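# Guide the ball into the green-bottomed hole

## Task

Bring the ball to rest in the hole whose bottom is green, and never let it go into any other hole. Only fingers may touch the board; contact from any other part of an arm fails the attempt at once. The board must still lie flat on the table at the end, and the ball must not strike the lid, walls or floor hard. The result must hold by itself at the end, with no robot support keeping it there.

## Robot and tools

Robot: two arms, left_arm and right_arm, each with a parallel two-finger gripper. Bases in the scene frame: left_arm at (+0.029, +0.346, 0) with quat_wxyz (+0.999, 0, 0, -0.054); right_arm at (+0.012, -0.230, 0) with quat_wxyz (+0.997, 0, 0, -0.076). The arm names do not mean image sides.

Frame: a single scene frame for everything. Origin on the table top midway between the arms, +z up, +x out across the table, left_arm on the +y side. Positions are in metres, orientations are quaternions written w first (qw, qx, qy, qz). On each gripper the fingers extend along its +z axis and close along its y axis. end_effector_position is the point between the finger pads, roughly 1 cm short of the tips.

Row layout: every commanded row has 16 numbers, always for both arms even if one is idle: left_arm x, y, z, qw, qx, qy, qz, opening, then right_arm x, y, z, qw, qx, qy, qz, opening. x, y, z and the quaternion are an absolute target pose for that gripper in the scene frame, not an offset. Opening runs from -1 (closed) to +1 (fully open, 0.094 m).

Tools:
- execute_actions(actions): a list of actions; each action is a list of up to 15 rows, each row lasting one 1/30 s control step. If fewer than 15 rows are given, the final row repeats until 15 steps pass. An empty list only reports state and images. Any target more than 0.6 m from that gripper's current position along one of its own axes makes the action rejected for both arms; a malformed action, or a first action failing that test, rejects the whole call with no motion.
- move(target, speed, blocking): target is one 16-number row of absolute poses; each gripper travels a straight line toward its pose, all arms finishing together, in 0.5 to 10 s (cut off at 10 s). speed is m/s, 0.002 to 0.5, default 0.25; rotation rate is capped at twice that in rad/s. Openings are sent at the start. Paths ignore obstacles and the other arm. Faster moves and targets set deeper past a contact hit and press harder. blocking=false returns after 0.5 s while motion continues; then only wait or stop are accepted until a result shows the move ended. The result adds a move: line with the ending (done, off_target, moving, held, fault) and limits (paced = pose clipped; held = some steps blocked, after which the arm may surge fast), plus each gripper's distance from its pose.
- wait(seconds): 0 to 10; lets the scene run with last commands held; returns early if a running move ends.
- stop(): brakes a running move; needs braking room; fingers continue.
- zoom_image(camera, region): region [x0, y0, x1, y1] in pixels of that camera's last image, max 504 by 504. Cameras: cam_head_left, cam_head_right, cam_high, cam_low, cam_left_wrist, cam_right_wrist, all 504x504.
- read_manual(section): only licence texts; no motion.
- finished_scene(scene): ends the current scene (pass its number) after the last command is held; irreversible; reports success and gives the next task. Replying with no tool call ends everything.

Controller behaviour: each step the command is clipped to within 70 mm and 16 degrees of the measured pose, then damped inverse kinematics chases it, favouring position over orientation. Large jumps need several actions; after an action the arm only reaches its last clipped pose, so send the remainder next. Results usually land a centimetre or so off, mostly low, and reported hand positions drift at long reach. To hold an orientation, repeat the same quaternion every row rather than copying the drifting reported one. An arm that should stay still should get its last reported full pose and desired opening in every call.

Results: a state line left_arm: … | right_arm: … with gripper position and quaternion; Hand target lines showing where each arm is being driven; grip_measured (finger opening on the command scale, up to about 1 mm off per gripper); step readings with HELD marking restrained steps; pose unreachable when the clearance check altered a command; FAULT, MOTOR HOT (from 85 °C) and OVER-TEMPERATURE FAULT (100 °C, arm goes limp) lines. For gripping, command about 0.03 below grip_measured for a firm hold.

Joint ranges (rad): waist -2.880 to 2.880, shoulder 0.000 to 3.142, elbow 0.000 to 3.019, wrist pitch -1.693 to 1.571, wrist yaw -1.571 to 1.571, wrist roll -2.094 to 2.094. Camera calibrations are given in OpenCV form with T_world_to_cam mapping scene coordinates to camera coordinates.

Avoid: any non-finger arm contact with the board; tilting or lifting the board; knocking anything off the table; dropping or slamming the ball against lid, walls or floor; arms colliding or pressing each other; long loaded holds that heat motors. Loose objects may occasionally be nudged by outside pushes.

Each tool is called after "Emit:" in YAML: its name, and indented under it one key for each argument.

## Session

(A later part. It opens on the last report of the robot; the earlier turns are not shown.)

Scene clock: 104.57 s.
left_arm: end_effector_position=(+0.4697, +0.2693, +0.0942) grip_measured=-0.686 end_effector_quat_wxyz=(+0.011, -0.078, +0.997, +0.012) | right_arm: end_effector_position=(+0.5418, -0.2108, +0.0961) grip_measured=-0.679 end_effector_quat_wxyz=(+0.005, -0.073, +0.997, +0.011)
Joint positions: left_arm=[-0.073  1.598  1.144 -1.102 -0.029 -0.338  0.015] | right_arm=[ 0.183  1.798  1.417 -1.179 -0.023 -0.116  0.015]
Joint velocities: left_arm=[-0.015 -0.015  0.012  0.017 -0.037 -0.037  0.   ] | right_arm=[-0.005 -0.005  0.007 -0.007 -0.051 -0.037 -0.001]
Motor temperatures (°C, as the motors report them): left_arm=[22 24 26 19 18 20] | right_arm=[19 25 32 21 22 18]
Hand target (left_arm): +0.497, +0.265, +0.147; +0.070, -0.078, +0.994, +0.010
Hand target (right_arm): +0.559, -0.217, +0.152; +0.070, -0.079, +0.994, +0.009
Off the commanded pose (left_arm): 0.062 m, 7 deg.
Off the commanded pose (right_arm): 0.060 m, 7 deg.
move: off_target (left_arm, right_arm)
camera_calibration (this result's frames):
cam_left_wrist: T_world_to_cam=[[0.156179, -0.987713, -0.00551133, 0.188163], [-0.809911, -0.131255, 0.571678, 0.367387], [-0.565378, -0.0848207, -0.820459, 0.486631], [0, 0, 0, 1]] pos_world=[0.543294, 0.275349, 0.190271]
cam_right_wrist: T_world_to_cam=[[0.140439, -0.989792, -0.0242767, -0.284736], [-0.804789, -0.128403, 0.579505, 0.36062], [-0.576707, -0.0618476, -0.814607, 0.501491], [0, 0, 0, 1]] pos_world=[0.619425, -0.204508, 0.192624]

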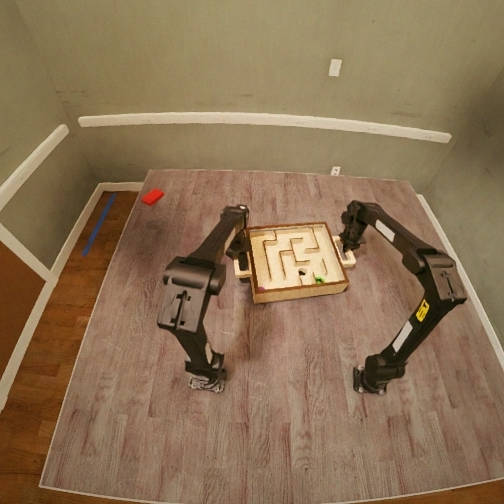

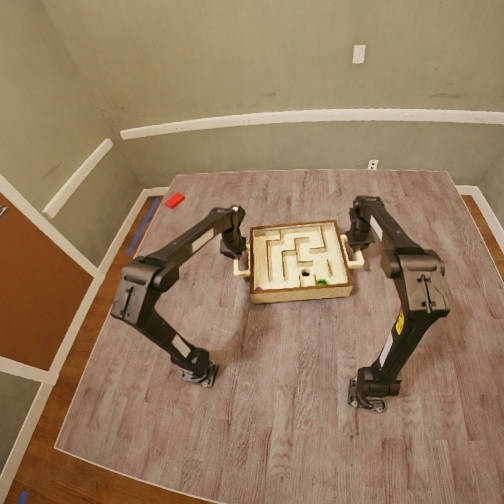

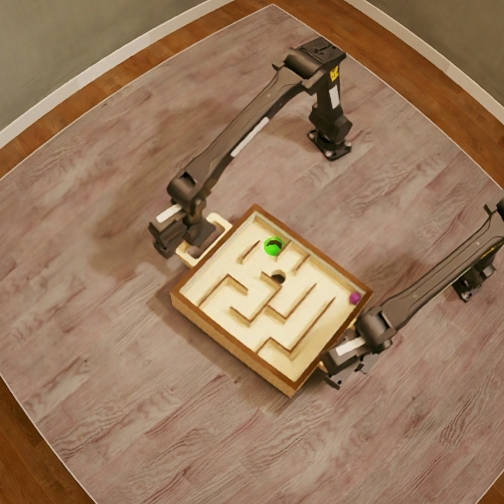

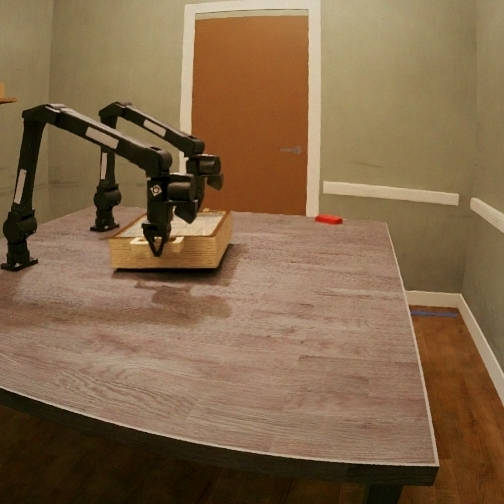

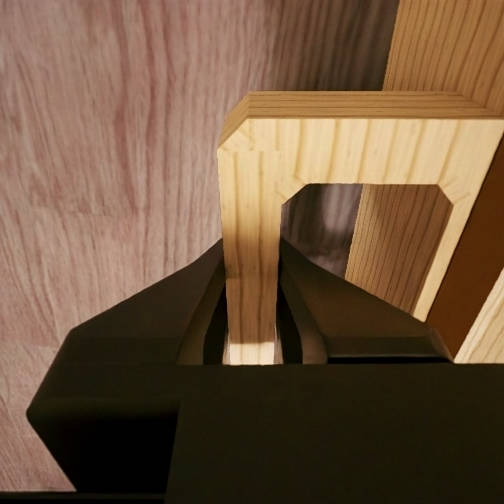

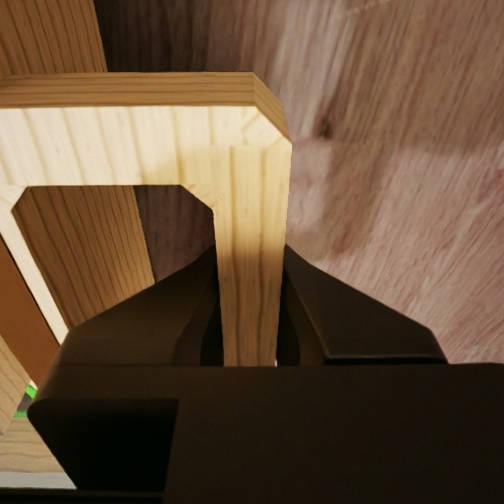

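Emit:
move:
  target: [0.49,0.267,0.156,0.072,-0.078,0.994,0.018,-0.8,0.558,-0.214,0.142,0.072,-0.078,0.994,0.018,-0.8]
  speed: 0.04

Emit:
zoom_image:
  camera: "cam_high"
  region: [140,190,380,430]

Scene clock: 111.30 s.
left_arm: end_effector_position=(+0.4590, +0.2718, +0.0986) grip_measured=-0.686 end_effector_quat_wxyz=(+0.011, -0.083, +0.996, +0.023) | right_arm: end_effector_position=(+0.5374, -0.2069, +0.0851) grip_measured=-0.679 end_effector_quat_wxyz=(+0.005, -0.078, +0.997, +0.023)
Joint positions: left_arm=[-0.08   1.57   1.124 -1.116 -0.051 -0.356  0.015] | right_arm=[ 0.183  1.8    1.388 -1.15  -0.046 -0.126  0.015]
Joint velocities: left_arm=[-0.005 -0.005 -0.007 -0.007  0.007  0.037 -0.   ] | right_arm=[ 0.005 -0.005 -0.002  0.007  0.007  0.037  0.   ]
Motor temperatures (°C, as the motors report them): left_arm=[22 24 27 19 19 20] | right_arm=[19 25 32 21 22 18]
Hand target (left_arm): +0.487, +0.268, +0.155; +0.072, -0.078, +0.994, +0.018
Hand target (right_arm): +0.555, -0.214, +0.142; +0.072, -0.079, +0.994, +0.018
Off the commanded pose (left_arm): 0.065 m, 7 deg.
Off the commanded pose (right_arm): 0.061 m, 8 deg.
move: off_target (left_arm, right_arm)
camera_calibration (this result's frames):
cam_left_wrist: T_world_to_cam=[[0.166153, -0.985699, -0.0281284, 0.189478], [-0.806839, -0.152293, 0.570804, 0.360973], [-0.566925, -0.0721458, -0.820604, 0.481636], [0, 0, 0, 1]] pos_world=[0.532816, 0.27649, 0.194517]
cam_right_wrist: T_world_to_cam=[[0.150385, -0.987471, -0.0477998, -0.28336], [-0.802276, -0.150148, 0.577761, 0.358291], [-0.5777, -0.048538, -0.814805, 0.493517], [0, 0, 0, 1]] pos_world=[0.615166, -0.202059, 0.181568]

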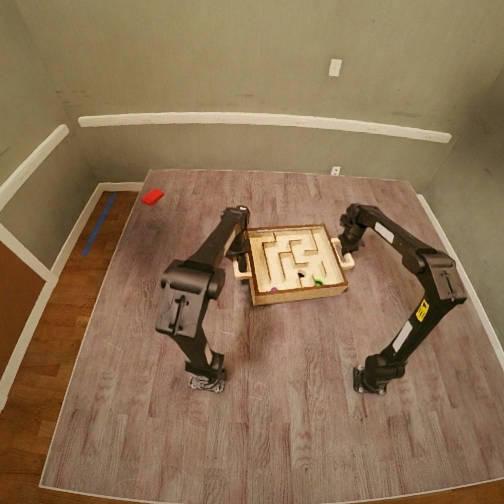

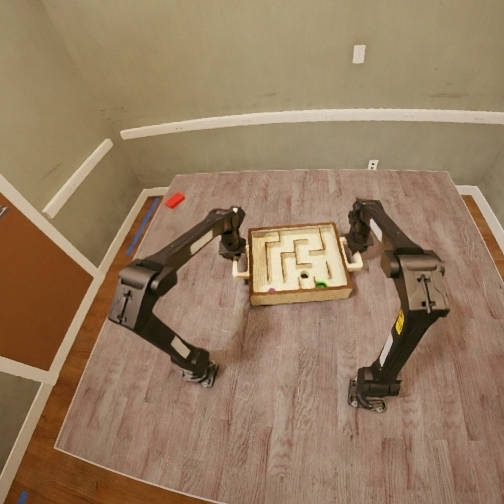

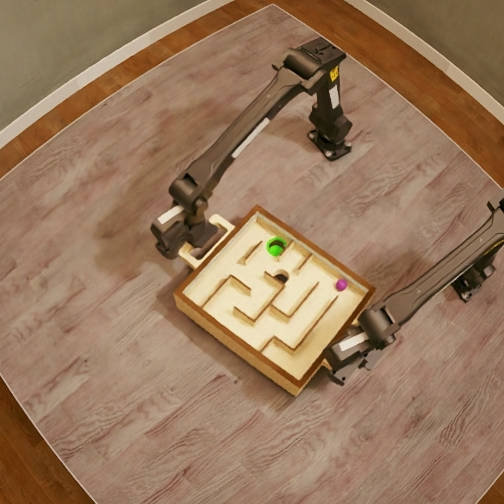

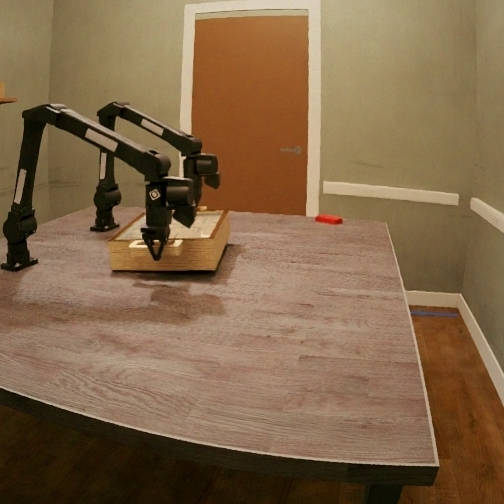

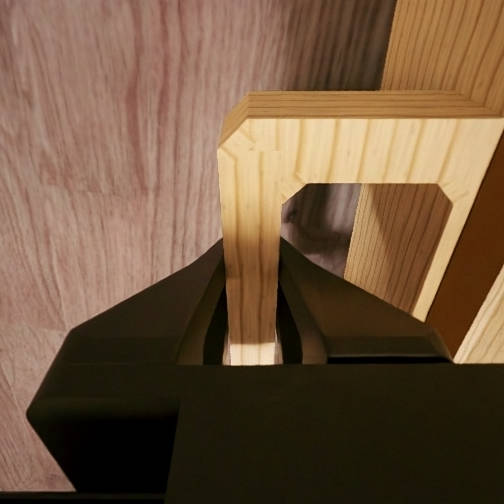

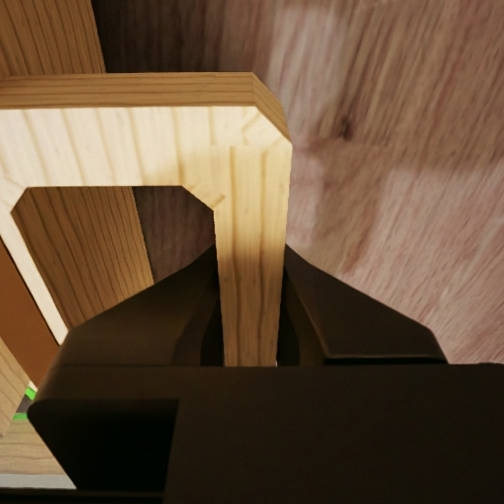

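Region (140, 190, 380, 430) of cam_high's 504x504 image, scaled by 2.100, with more detail than that image has.

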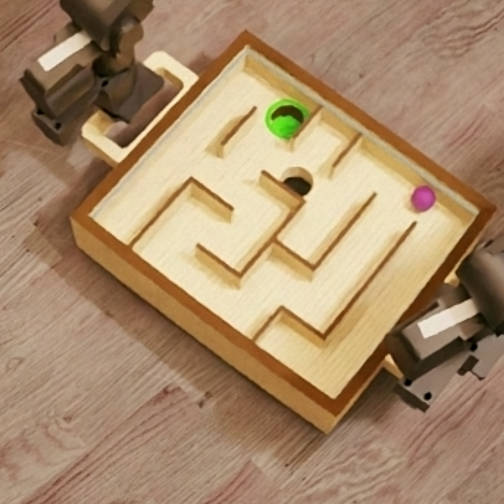

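Emit:
zoom_image:
  camera: "cam_high"
  region: [140,190,380,430]

Emit:
wait:
  seconds: 0

Region (140, 190, 380, 430) of cam_high's 504x504 image, scaled by 2.100, with more detail than that image has.

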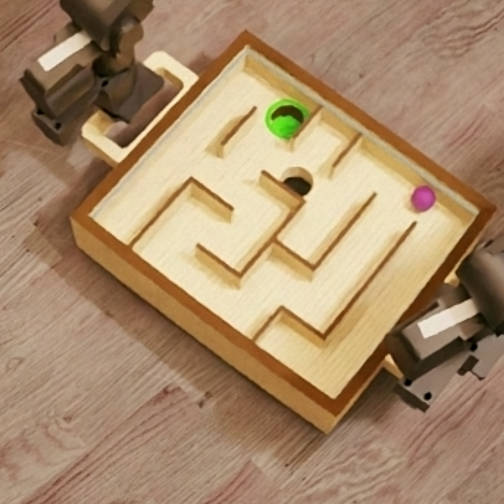

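Scene clock: 115.83 s.
left_arm: end_effector_position=(+0.4590, +0.2718, +0.0986) grip_measured=-0.686 end_effector_quat_wxyz=(+0.011, -0.083, +0.996, +0.023) | right_arm: end_effector_position=(+0.5374, -0.2069, +0.0851) grip_measured=-0.679 end_effector_quat_wxyz=(+0.005, -0.078, +0.997, +0.023)
Joint positions: left_arm=[-0.08   1.57   1.124 -1.116 -0.051 -0.356  0.015] | right_arm=[ 0.183  1.8    1.388 -1.15  -0.046 -0.126  0.015]
Joint velocities: left_arm=[ 0.005 -0.005 -0.022 -0.002  0.037 -0.081 -0.001] | right_arm=[-0.024 -0.015 -0.007  0.002  0.037  0.051 -0.   ]
Motor temperatures (°C, as the motors report them): left_arm=[22 24 28 19 19 20] | right_arm=[19 25 32 21 22 18]
Hand target (left_arm): +0.487, +0.268, +0.155; +0.072, -0.078, +0.994, +0.018
Hand target (right_arm): +0.555, -0.214, +0.142; +0.072, -0.079, +0.994, +0.018
Off the commanded pose (left_arm): 0.065 m, 7 deg.
Off the commanded pose (right_arm): 0.061 m, 8 deg.
camera_calibration (this result's frames):
cam_left_wrist: T_world_to_cam=[[0.166153, -0.985699, -0.0281284, 0.189478], [-0.806839, -0.152293, 0.570804, 0.360973], [-0.566925, -0.0721458, -0.820604, 0.481636], [0, 0, 0, 1]] pos_world=[0.532816, 0.27649, 0.194517]
cam_right_wrist: T_world_to_cam=[[0.150385, -0.987471, -0.0477998, -0.28336], [-0.802276, -0.150148, 0.577761, 0.358291], [-0.5777, -0.048538, -0.814805, 0.493517], [0, 0, 0, 1]] pos_world=[0.615166, -0.202059, 0.181568]

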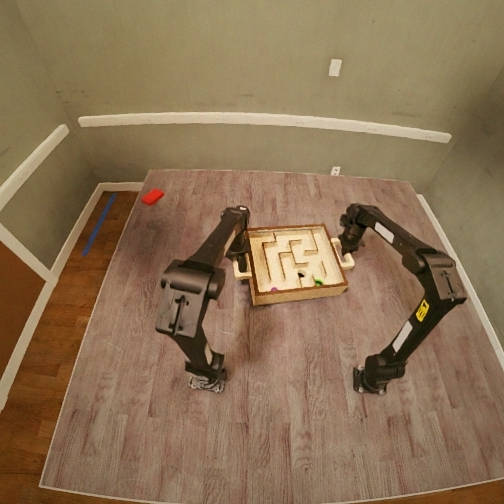

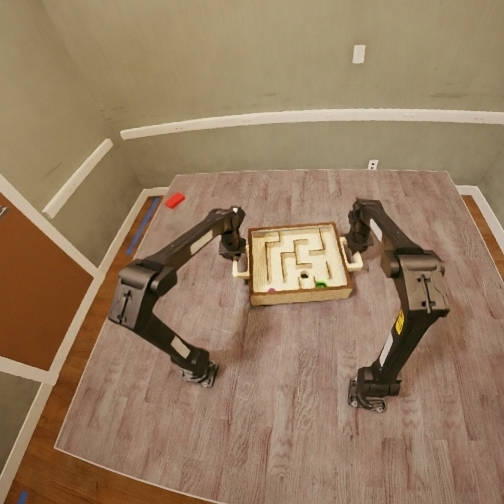

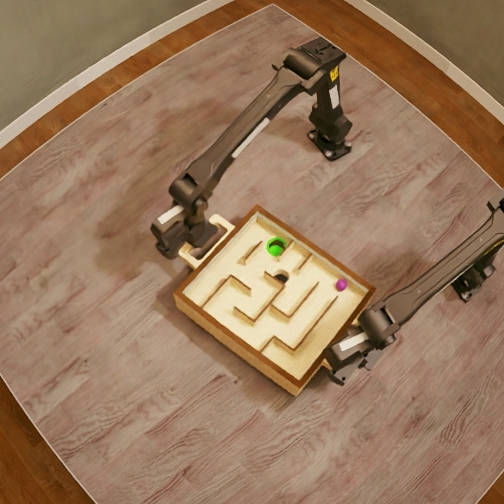

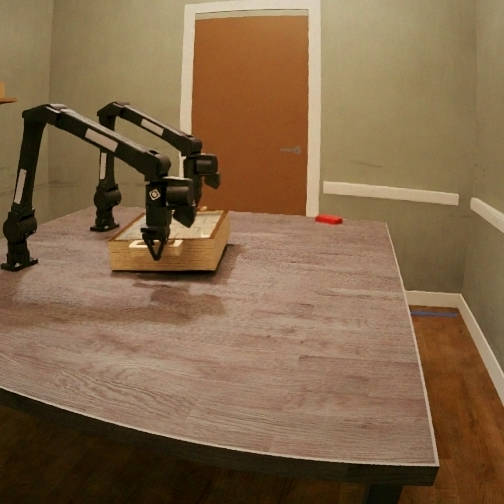

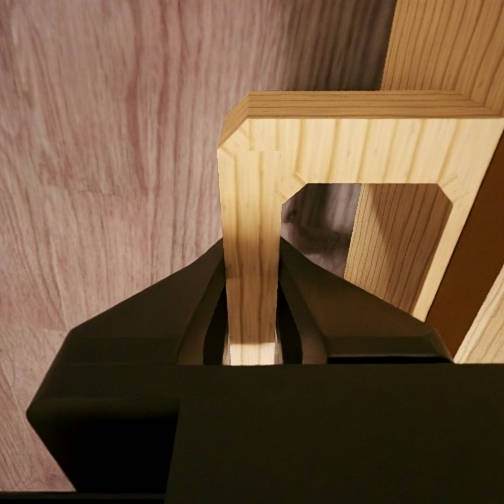

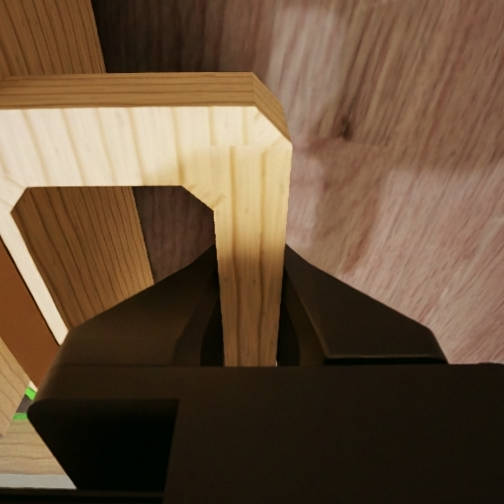

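Emit:
move:
  target: [0.49,0.267,0.156,0.03,-0.078,0.996,0.018,-0.8,0.558,-0.214,0.144,0.03,-0.078,0.996,0.018,-0.8]
  speed: 0.06

Emit:
zoom_image:
  camera: "cam_high"
  region: [140,190,380,430]

Scene clock: 123.93 s.
left_arm: end_effector_position=(+0.4572, +0.2704, +0.1121) grip_measured=-0.686 end_effector_quat_wxyz=(-0.019, -0.080, +0.996, +0.026) | right_arm: end_effector_position=(+0.5287, -0.2082, +0.0890) grip_measured=-0.679 end_effector_quat_wxyz=(-0.025, -0.076, +0.997, +0.024)
Joint positions: left_arm=[-0.08   1.586  1.181 -1.215 -0.041 -0.351  0.015] | right_arm=[ 0.181  1.811  1.413 -1.225 -0.045 -0.124  0.015]
Joint velocities: left_arm=[-0.005  0.005 -0.007 -0.007 -0.007 -0.007 -0.   ] | right_arm=[-0.005 -0.015  0.002 -0.022  0.037 -0.037 -0.   ]
Motor temperatures (°C, as the motors report them): left_arm=[22 24 29 19 19 20] | right_arm=[19 25 32 21 22 18]
Hand target (left_arm): +0.488, +0.268, +0.156; +0.031, -0.078, +0.996, +0.018
Hand target (right_arm): +0.553, -0.214, +0.144; +0.030, -0.078, +0.996, +0.017
Off the commanded pose (left_arm): 0.055 m, 6 deg.
Off the commanded pose (right_arm): 0.063 m, 6 deg.
move: off_target (left_arm, right_arm)
camera_calibration (this result's frames):
cam_left_wrist: T_world_to_cam=[[0.159512, -0.986438, -0.0386892, 0.193216], [-0.772693, -0.149148, 0.61701, 0.329912], [-0.614412, -0.0685255, -0.786004, 0.508483], [0, 0, 0, 1]] pos_world=[0.536519, 0.274645, 0.203587]
cam_right_wrist: T_world_to_cam=[[0.143621, -0.988197, -0.053287, -0.279259], [-0.766779, -0.145159, 0.625283, 0.326936], [-0.625638, -0.0489446, -0.778577, 0.51366], [0, 0, 0, 1]] pos_world=[0.612161, -0.203364, 0.180615]

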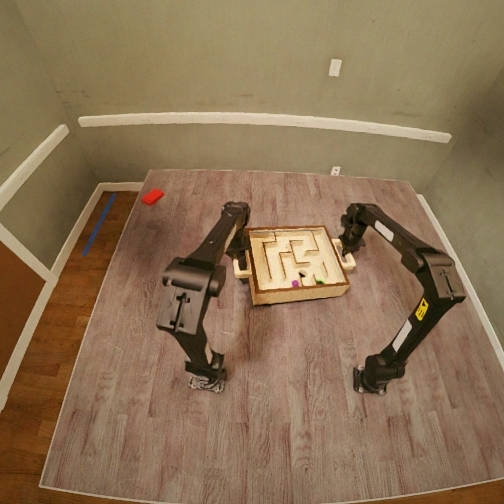

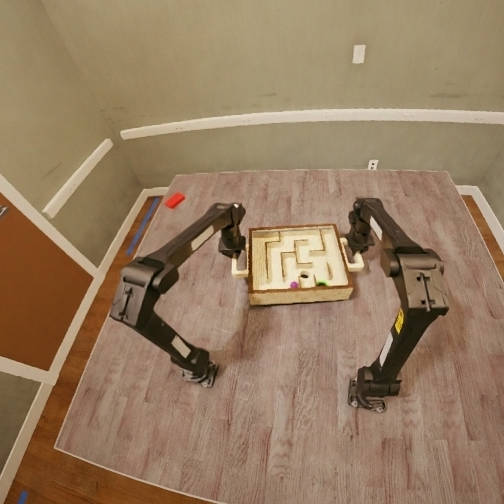

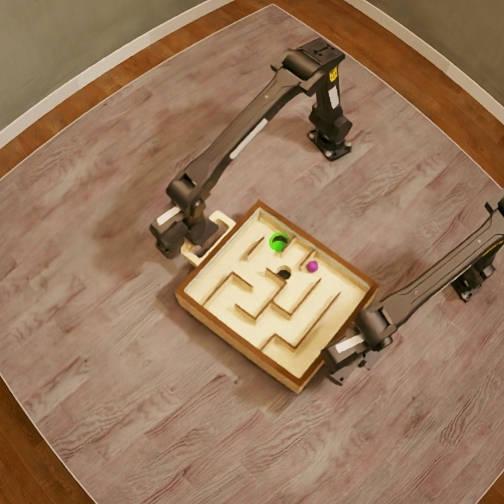

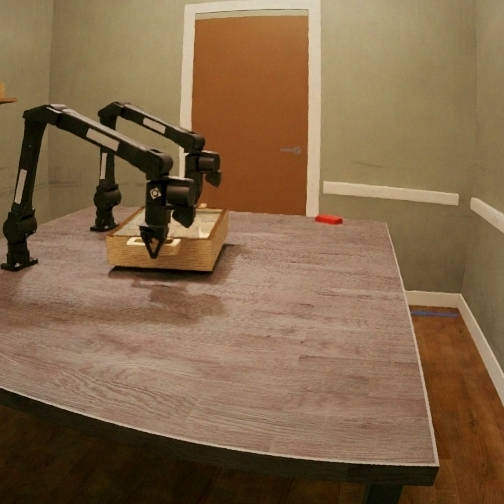

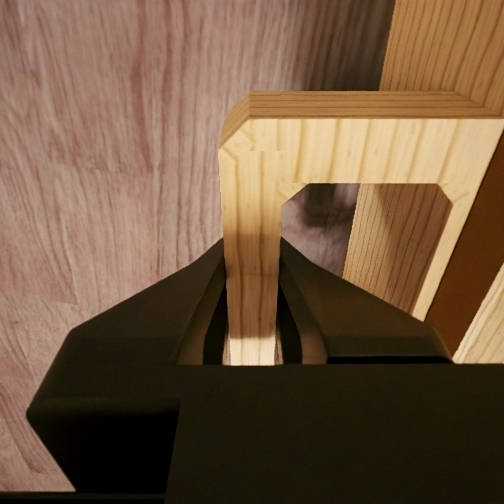

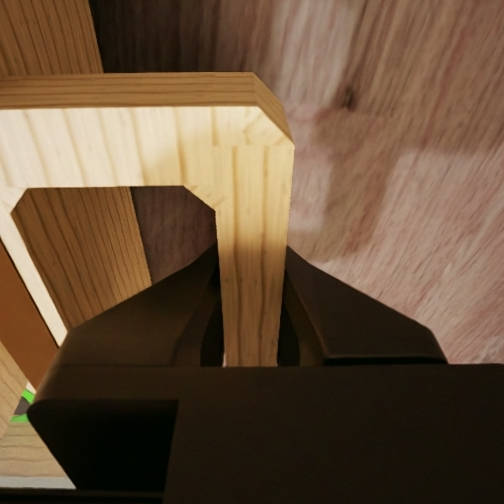

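Region (140, 190, 380, 430) of cam_high's 504x504 image, scaled by 2.100, with more detail than that image has.

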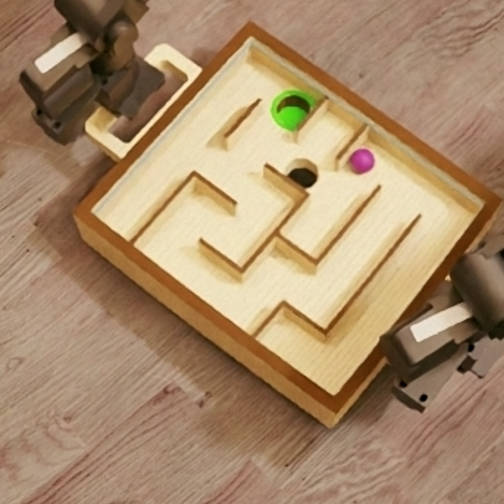

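Emit:
move:
  target: [0.495,0.265,0.14,0.085,-0.078,0.993,-0.01,-0.8,0.56,-0.217,0.16,0.085,-0.078,0.993,-0.01,-0.8]
  speed: 0.15

Emit:
zoom_image:
  camera: "cam_high"
  region: [140,190,380,430]

Scene clock: 128.73 s.
left_arm: end_effector_position=(+0.4754, +0.2634, +0.0998) grip_measured=-0.686 end_effector_quat_wxyz=(+0.029, -0.071, +0.997, +0.002) | right_arm: end_effector_position=(+0.5390, -0.2175, +0.1054) grip_measured=-0.679 end_effector_quat_wxyz=(+0.023, -0.067, +0.998, -0.004)
Joint positions: left_arm=[-0.08   1.583  1.142 -1.074 -0.019 -0.33   0.015] | right_arm=[ 0.18   1.76   1.389 -1.152  0.006 -0.106  0.015]
Joint velocities: left_arm=[-0.005  0.005  0.012 -0.012 -0.066 -0.007 -0.001] | right_arm=[-0.015 -0.005 -0.007 -0.002  0.022  0.037 -0.001]
Motor temperatures (°C, as the motors report them): left_arm=[22 24 29 19 19 20] | right_arm=[19 25 33 21 22 18]
Hand target (left_arm): +0.494, +0.265, +0.139; +0.085, -0.077, +0.993, -0.010
Hand target (right_arm): +0.556, -0.217, +0.160; +0.085, -0.079, +0.993, -0.010
Off the commanded pose (left_arm): 0.045 m, 7 deg.
Off the commanded pose (right_arm): 0.059 m, 7 deg.
move: off_target (left_arm, right_arm)
camera_calibration (this result's frames):
cam_left_wrist: T_world_to_cam=[[0.141269, -0.989823, 0.017146, 0.186929], [-0.832721, -0.109445, 0.542769, 0.376015], [-0.535368, -0.0909543, -0.839707, 0.483186], [0, 0, 0, 1]] pos_world=[0.545391, 0.270128, 0.198441]
cam_right_wrist: T_world_to_cam=[[0.126699, -0.991908, 0.0081213, -0.287202], [-0.827768, -0.101214, 0.551866, 0.373403], [-0.546579, -0.0766435, -0.833893, 0.489552], [0, 0, 0, 1]] pos_world=[0.613058, -0.209563, 0.204498]

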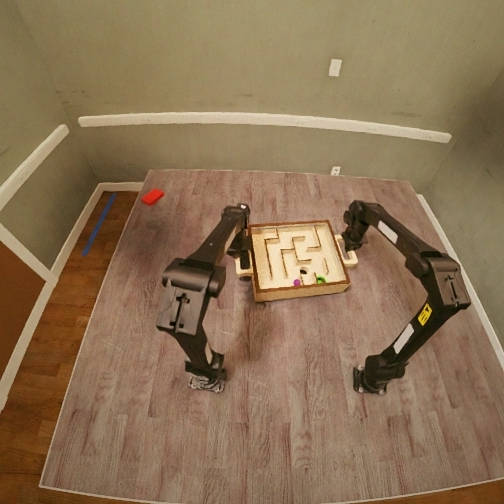

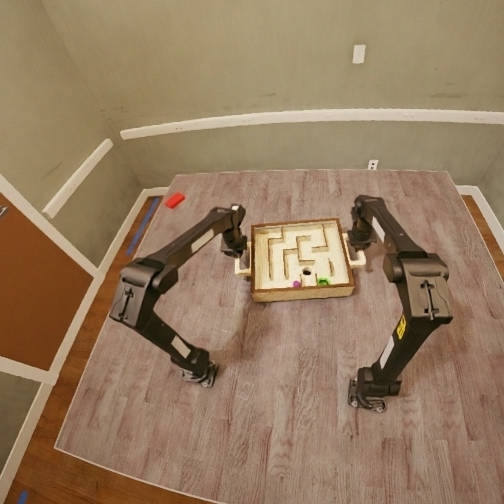

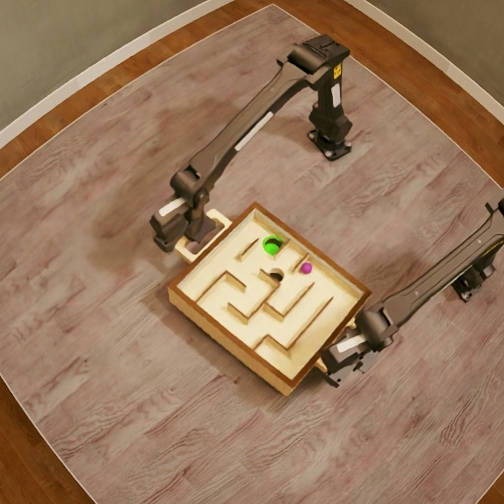

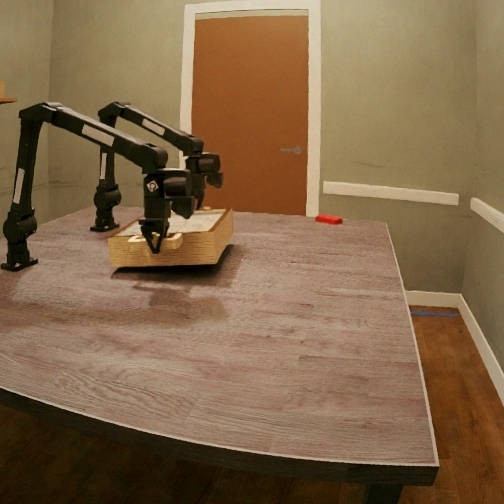

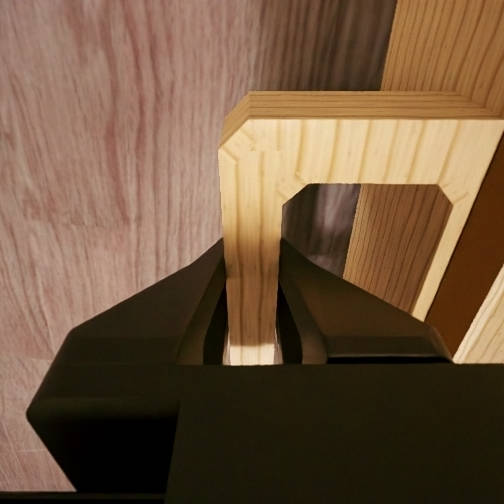

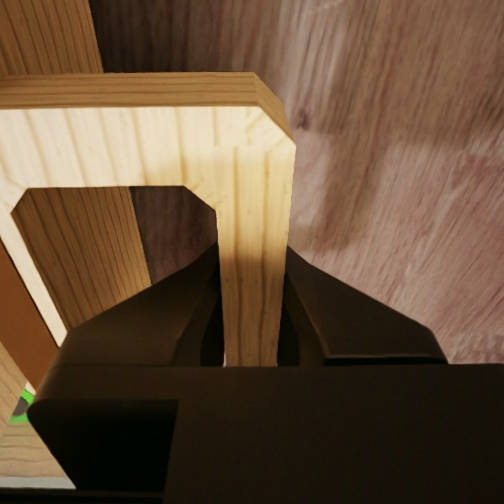

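Region (140, 190, 380, 430) of cam_high's 504x504 image, scaled by 2.100, with more detail than that image has.

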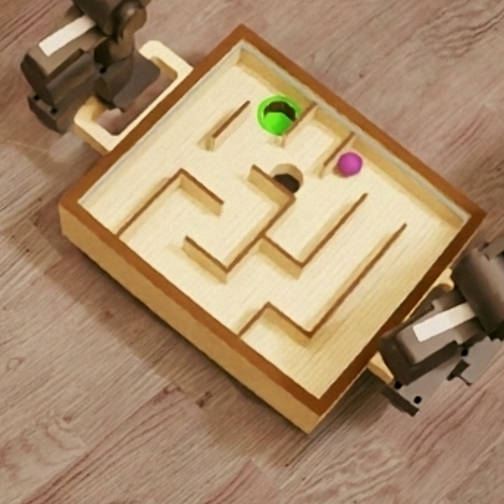

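Emit:
move:
  target: [0.495,0.265,0.13,0.08,-0.078,0.993,-0.02,-0.8,0.56,-0.217,0.165,0.08,-0.078,0.993,-0.02,-0.8]
  speed: 0.04

Emit:
zoom_image:
  camera: "cam_high"
  region: [140,190,380,430]

Scene clock: 153.33 s.
left_arm: end_effector_position=(+0.4682, +0.2614, +0.0853) grip_measured=-0.686 end_effector_quat_wxyz=(+0.017, -0.069, +0.997, -0.006) | right_arm: end_effector_position=(+0.5294, -0.2204, +0.0958) grip_measured=-0.679 end_effector_quat_wxyz=(+0.010, -0.064, +0.998, -0.011)
Joint positions: left_arm=[-0.079  1.596  1.116 -1.055  0.004 -0.326  0.015] | right_arm=[ 0.18   1.762  1.364 -1.152  0.022 -0.1    0.015]
Joint velocities: left_arm=[-0.005 -0.005 -0.007  0.007  0.037  0.022  0.001] | right_arm=[ 0.005 -0.015  0.002 -0.007  0.007  0.007  0.001]
Motor temperatures (°C, as the motors report them): left_arm=[22 24 27 19 18 20] | right_arm=[19 26 33 21 22 18]
Hand target (left_arm): +0.493, +0.265, +0.130; +0.080, -0.078, +0.994, -0.020
Hand target (right_arm): +0.554, -0.217, +0.164; +0.080, -0.078, +0.994, -0.020
Off the commanded pose (left_arm): 0.052 m, 7 deg.
Off the commanded pose (right_arm): 0.076 m, 8 deg; position clipped at the last step of the last action.
move: off_target (left_arm, right_arm); limits=paced
camera_calibration (this result's frames):
cam_left_wrist: T_world_to_cam=[[0.137432, -0.989999, 0.031842, 0.18677], [-0.820074, -0.0956961, 0.5642, 0.366299], [-0.55551, -0.103652, -0.825024, 0.478442], [0, 0, 0, 1]] pos_world=[0.540503, 0.269547, 0.182113]
cam_right_wrist: T_world_to_cam=[[0.121255, -0.992407, 0.0206205, -0.287198], [-0.813995, -0.0875241, 0.57424, 0.363994], [-0.568075, -0.0864143, -0.818427, 0.483889], [0, 0, 0, 1]] pos_world=[0.605999, -0.211345, 0.19293]

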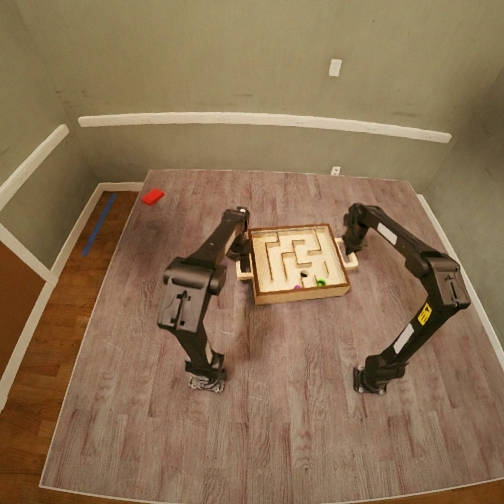

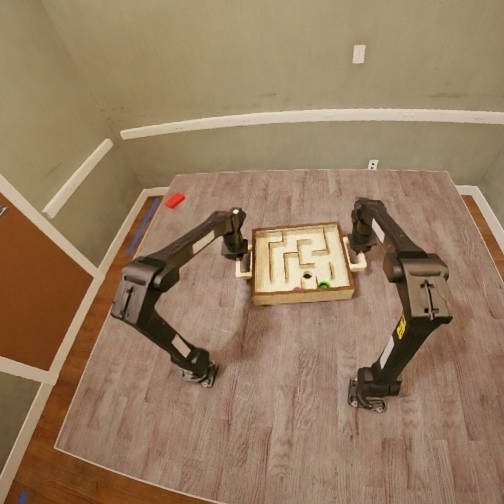

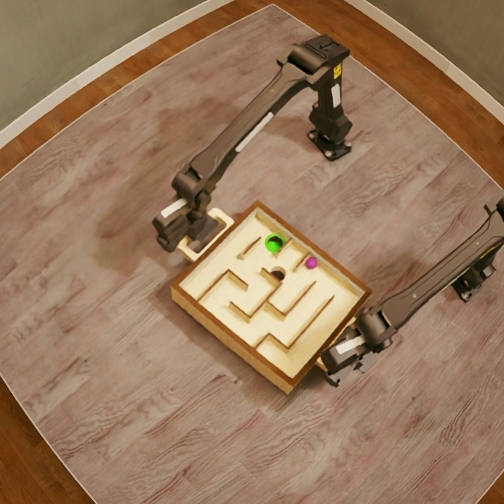

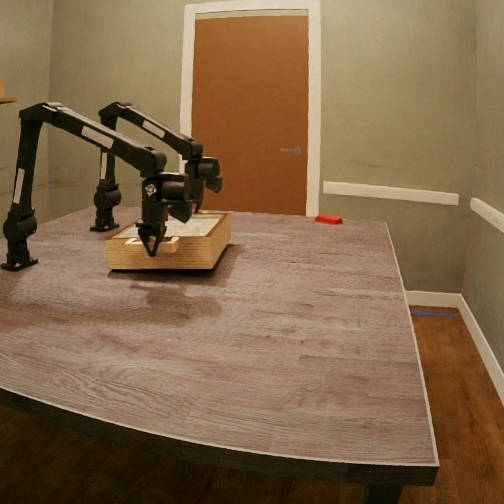

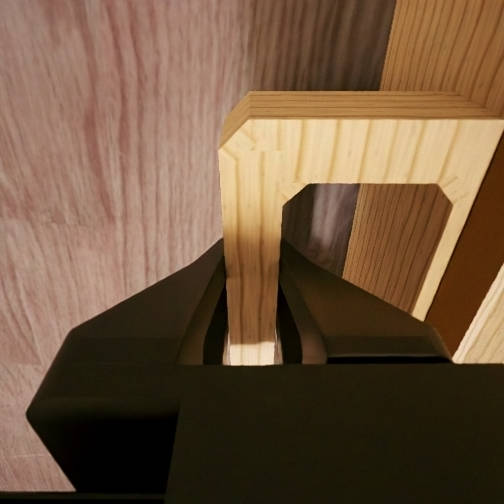

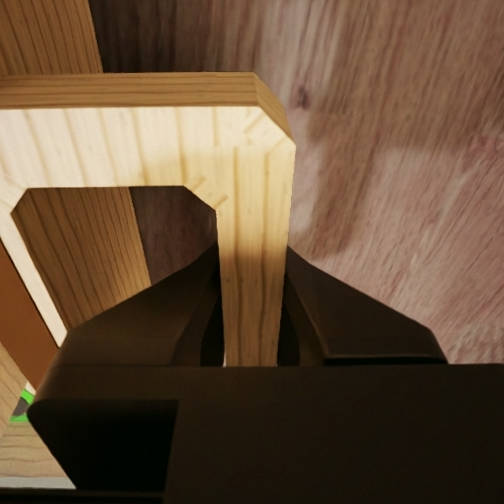

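Region (140, 190, 380, 430) of cam_high's 504x504 image, scaled by 2.100, with more detail than that image has.

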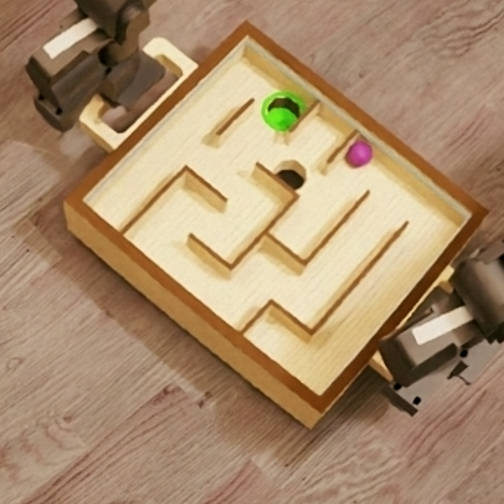

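Emit:
move:
  target: [0.475,0.262,0.125,0.07,-0.075,0.994,-0.02,-0.8,0.537,-0.219,0.158,0.07,-0.075,0.994,-0.02,-0.8]
  speed: 0.05

Emit:
zoom_image:
  camera: "cam_high"
  region: [140,190,380,430]

Scene clock: 162.73 s.
left_arm: end_effector_position=(+0.4573, +0.2617, +0.0888) grip_measured=-0.686 end_effector_quat_wxyz=(+0.018, -0.069, +0.997, -0.012) | right_arm: end_effector_position=(+0.5188, -0.2201, +0.1045) grip_measured=-0.679 end_effector_quat_wxyz=(+0.015, -0.063, +0.998, -0.012)
Joint positions: left_arm=[-0.079  1.562  1.085 -1.052  0.014 -0.326  0.015] | right_arm=[ 0.181  1.722  1.334 -1.152  0.023 -0.098  0.015]
Joint velocities: left_arm=[-0.015 -0.015 -0.017  0.007 -0.007 -0.007 -0.   ] | right_arm=[-0.005 -0.005 -0.017 -0.012 -0.051  0.037  0.   ]
Motor temperatures (°C, as the motors report them): left_arm=[22 24 27 19 18 20] | right_arm=[19 26 34 21 22 18]
Hand target (left_arm): +0.474, +0.262, +0.124; +0.070, -0.075, +0.995, -0.020
Hand target (right_arm): +0.533, -0.219, +0.157; +0.070, -0.075, +0.994, -0.020
Off the commanded pose (left_arm): 0.040 m, 6 deg.
Off the commanded pose (right_arm): 0.057 m, 7 deg.
move: off_target (left_arm, right_arm)
camera_calibration (this result's frames):
cam_left_wrist: T_world_to_cam=[[0.136896, -0.989634, 0.0434135, 0.187534], [-0.8222, -0.0890729, 0.562187, 0.354838], [-0.552492, -0.112656, -0.82587, 0.476351], [0, 0, 0, 1]] pos_world=[0.529255, 0.270861, 0.185778]
cam_right_wrist: T_world_to_cam=[[0.119871, -0.992524, 0.0229576, -0.285425], [-0.819593, -0.085883, 0.566473, 0.354488], [-0.560267, -0.0867198, -0.82376, 0.481394], [0, 0, 0, 1]] pos_world=[0.594459, -0.2111, 0.202297]

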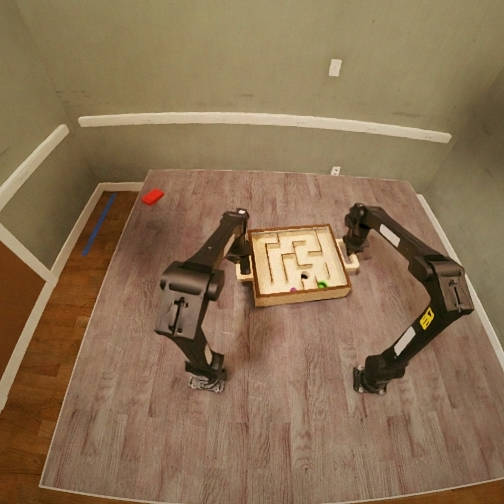

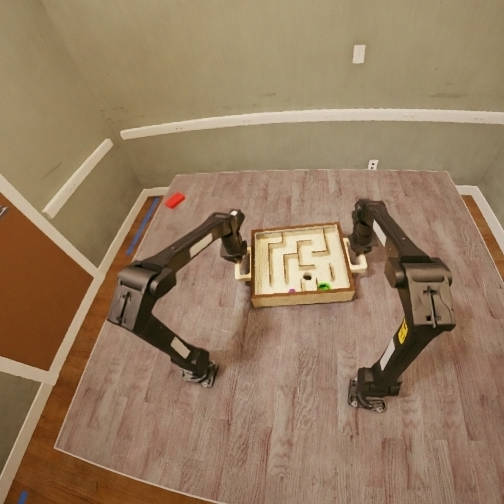

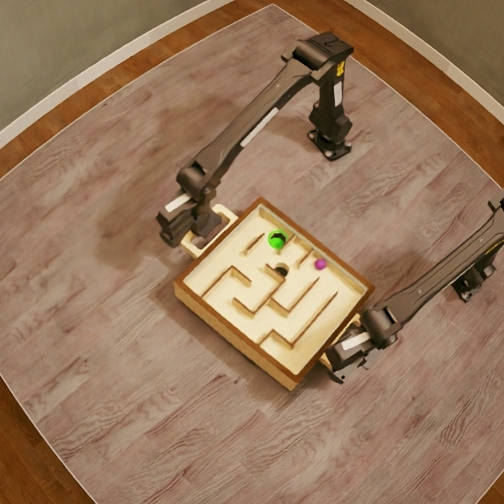

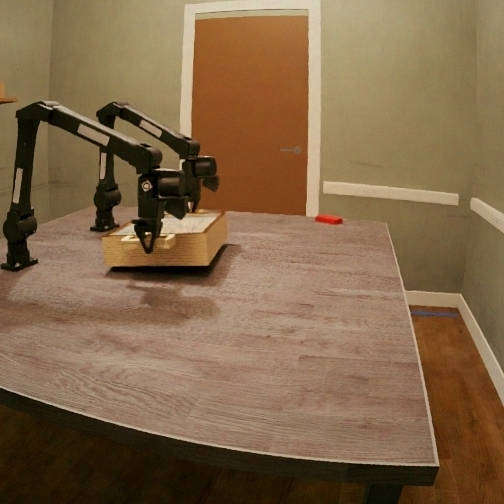

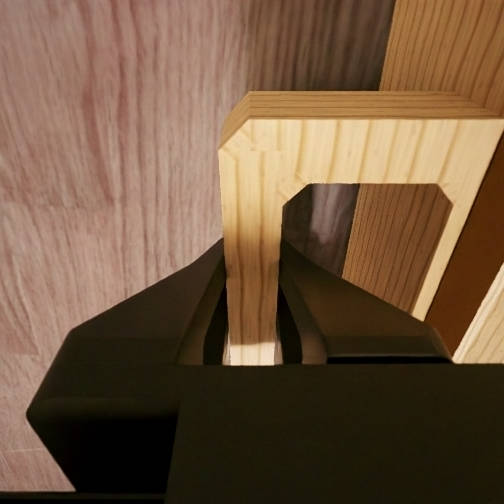

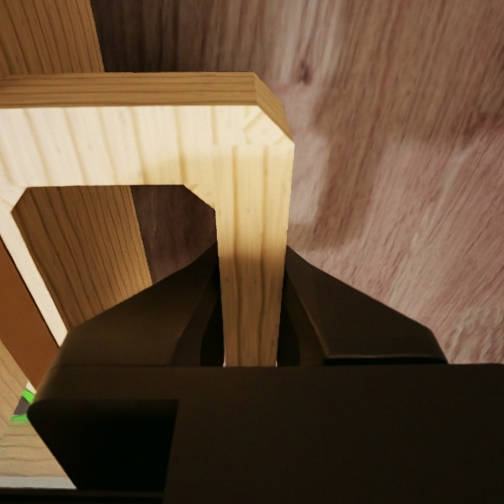

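Region (140, 190, 380, 430) of cam_high's 504x504 image, scaled by 2.100, with more detail than that image has.

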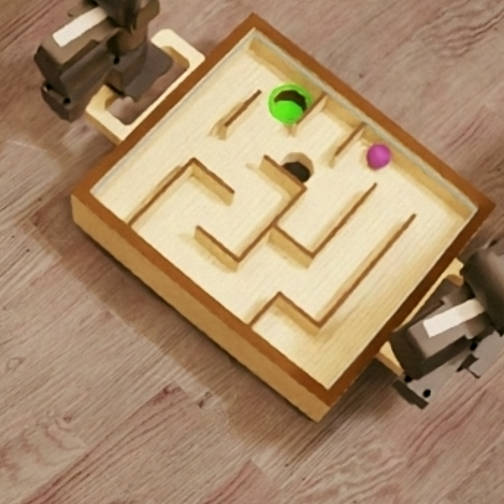

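Emit:
wait:
  seconds: 0.3

Scene clock: 164.90 s.
left_arm: end_effector_position=(+0.4573, +0.2617, +0.0888) grip_measured=-0.686 end_effector_quat_wxyz=(+0.018, -0.069, +0.997, -0.012) | right_arm: end_effector_position=(+0.5188, -0.2202, +0.1045) grip_measured=-0.679 end_effector_quat_wxyz=(+0.015, -0.063, +0.998, -0.012)
Joint positions: left_arm=[-0.079  1.562  1.085 -1.052  0.014 -0.326  0.015] | right_arm=[ 0.181  1.722  1.334 -1.152  0.024 -0.098  0.015]
Joint velocities: left_arm=[-0.005 -0.005 -0.017  0.007 -0.051 -0.007 -0.   ] | right_arm=[-0.015  0.005  0.007 -0.007 -0.022 -0.007 -0.001]
Motor temperatures (°C, as the motors report them): left_arm=[22 24 27 19 18 20] | right_arm=[19 26 34 21 22 18]
Hand target (left_arm): +0.474, +0.262, +0.124; +0.070, -0.075, +0.995, -0.020
Hand target (right_arm): +0.533, -0.219, +0.157; +0.070, -0.075, +0.994, -0.020
Off the commanded pose (left_arm): 0.040 m, 6 deg.
Off the commanded pose (right_arm): 0.057 m, 7 deg.
wait: 0.30 s; at rest from the start
camera_calibration (this result's frames):
cam_left_wrist: T_world_to_cam=[[0.136896, -0.989634, 0.0434135, 0.187534], [-0.8222, -0.0890729, 0.562187, 0.354838], [-0.552492, -0.112656, -0.82587, 0.476351], [0, 0, 0, 1]] pos_world=[0.529255, 0.270861, 0.185778]
cam_right_wrist: T_world_to_cam=[[0.11986, -0.992517, 0.0233372, -0.285522], [-0.8196, -0.0856575, 0.566497, 0.354534], [-0.560259, -0.0870273, -0.823733, 0.481315], [0, 0, 0, 1]] pos_world=[0.59446, -0.211129, 0.202296]

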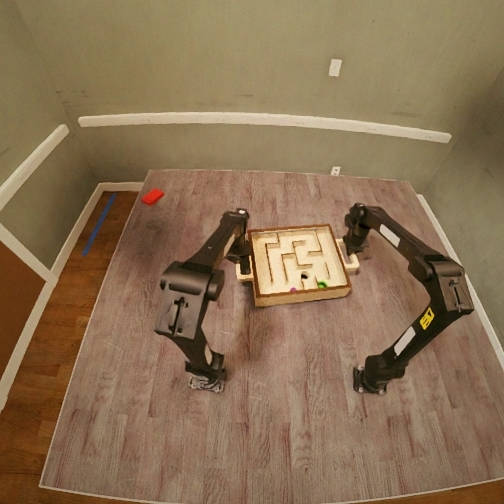

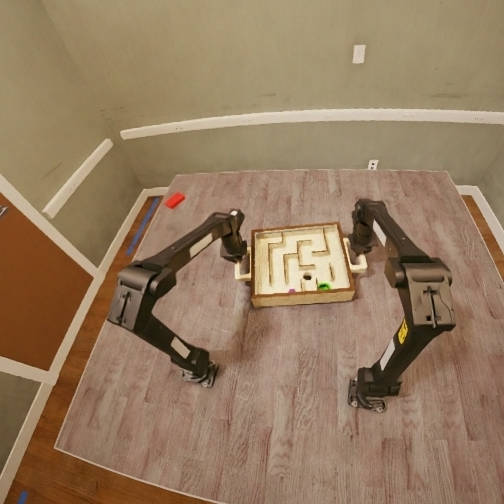

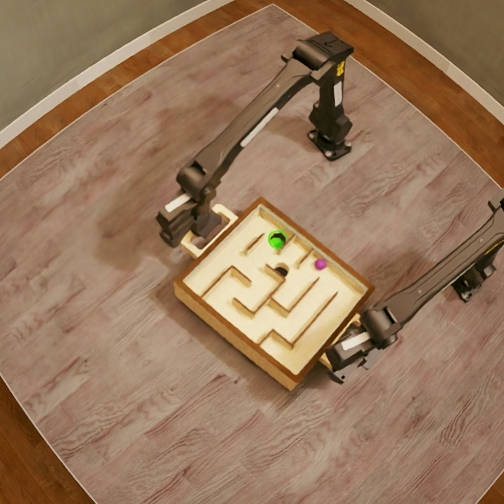

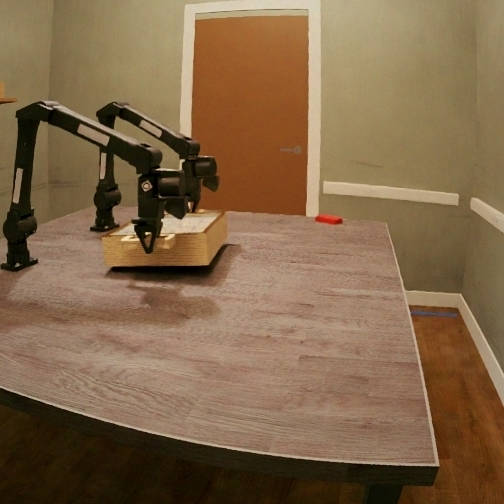

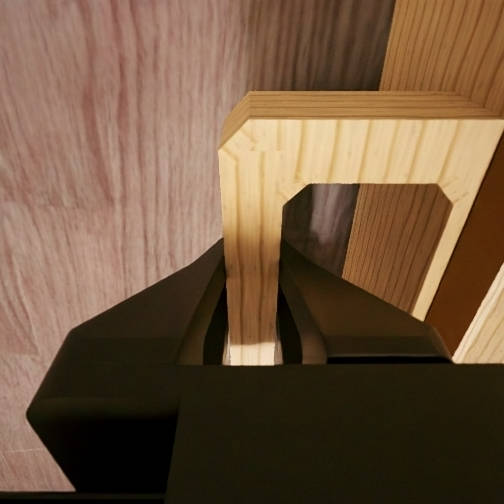

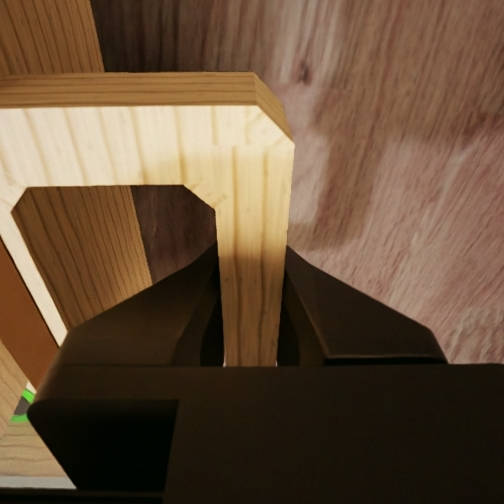

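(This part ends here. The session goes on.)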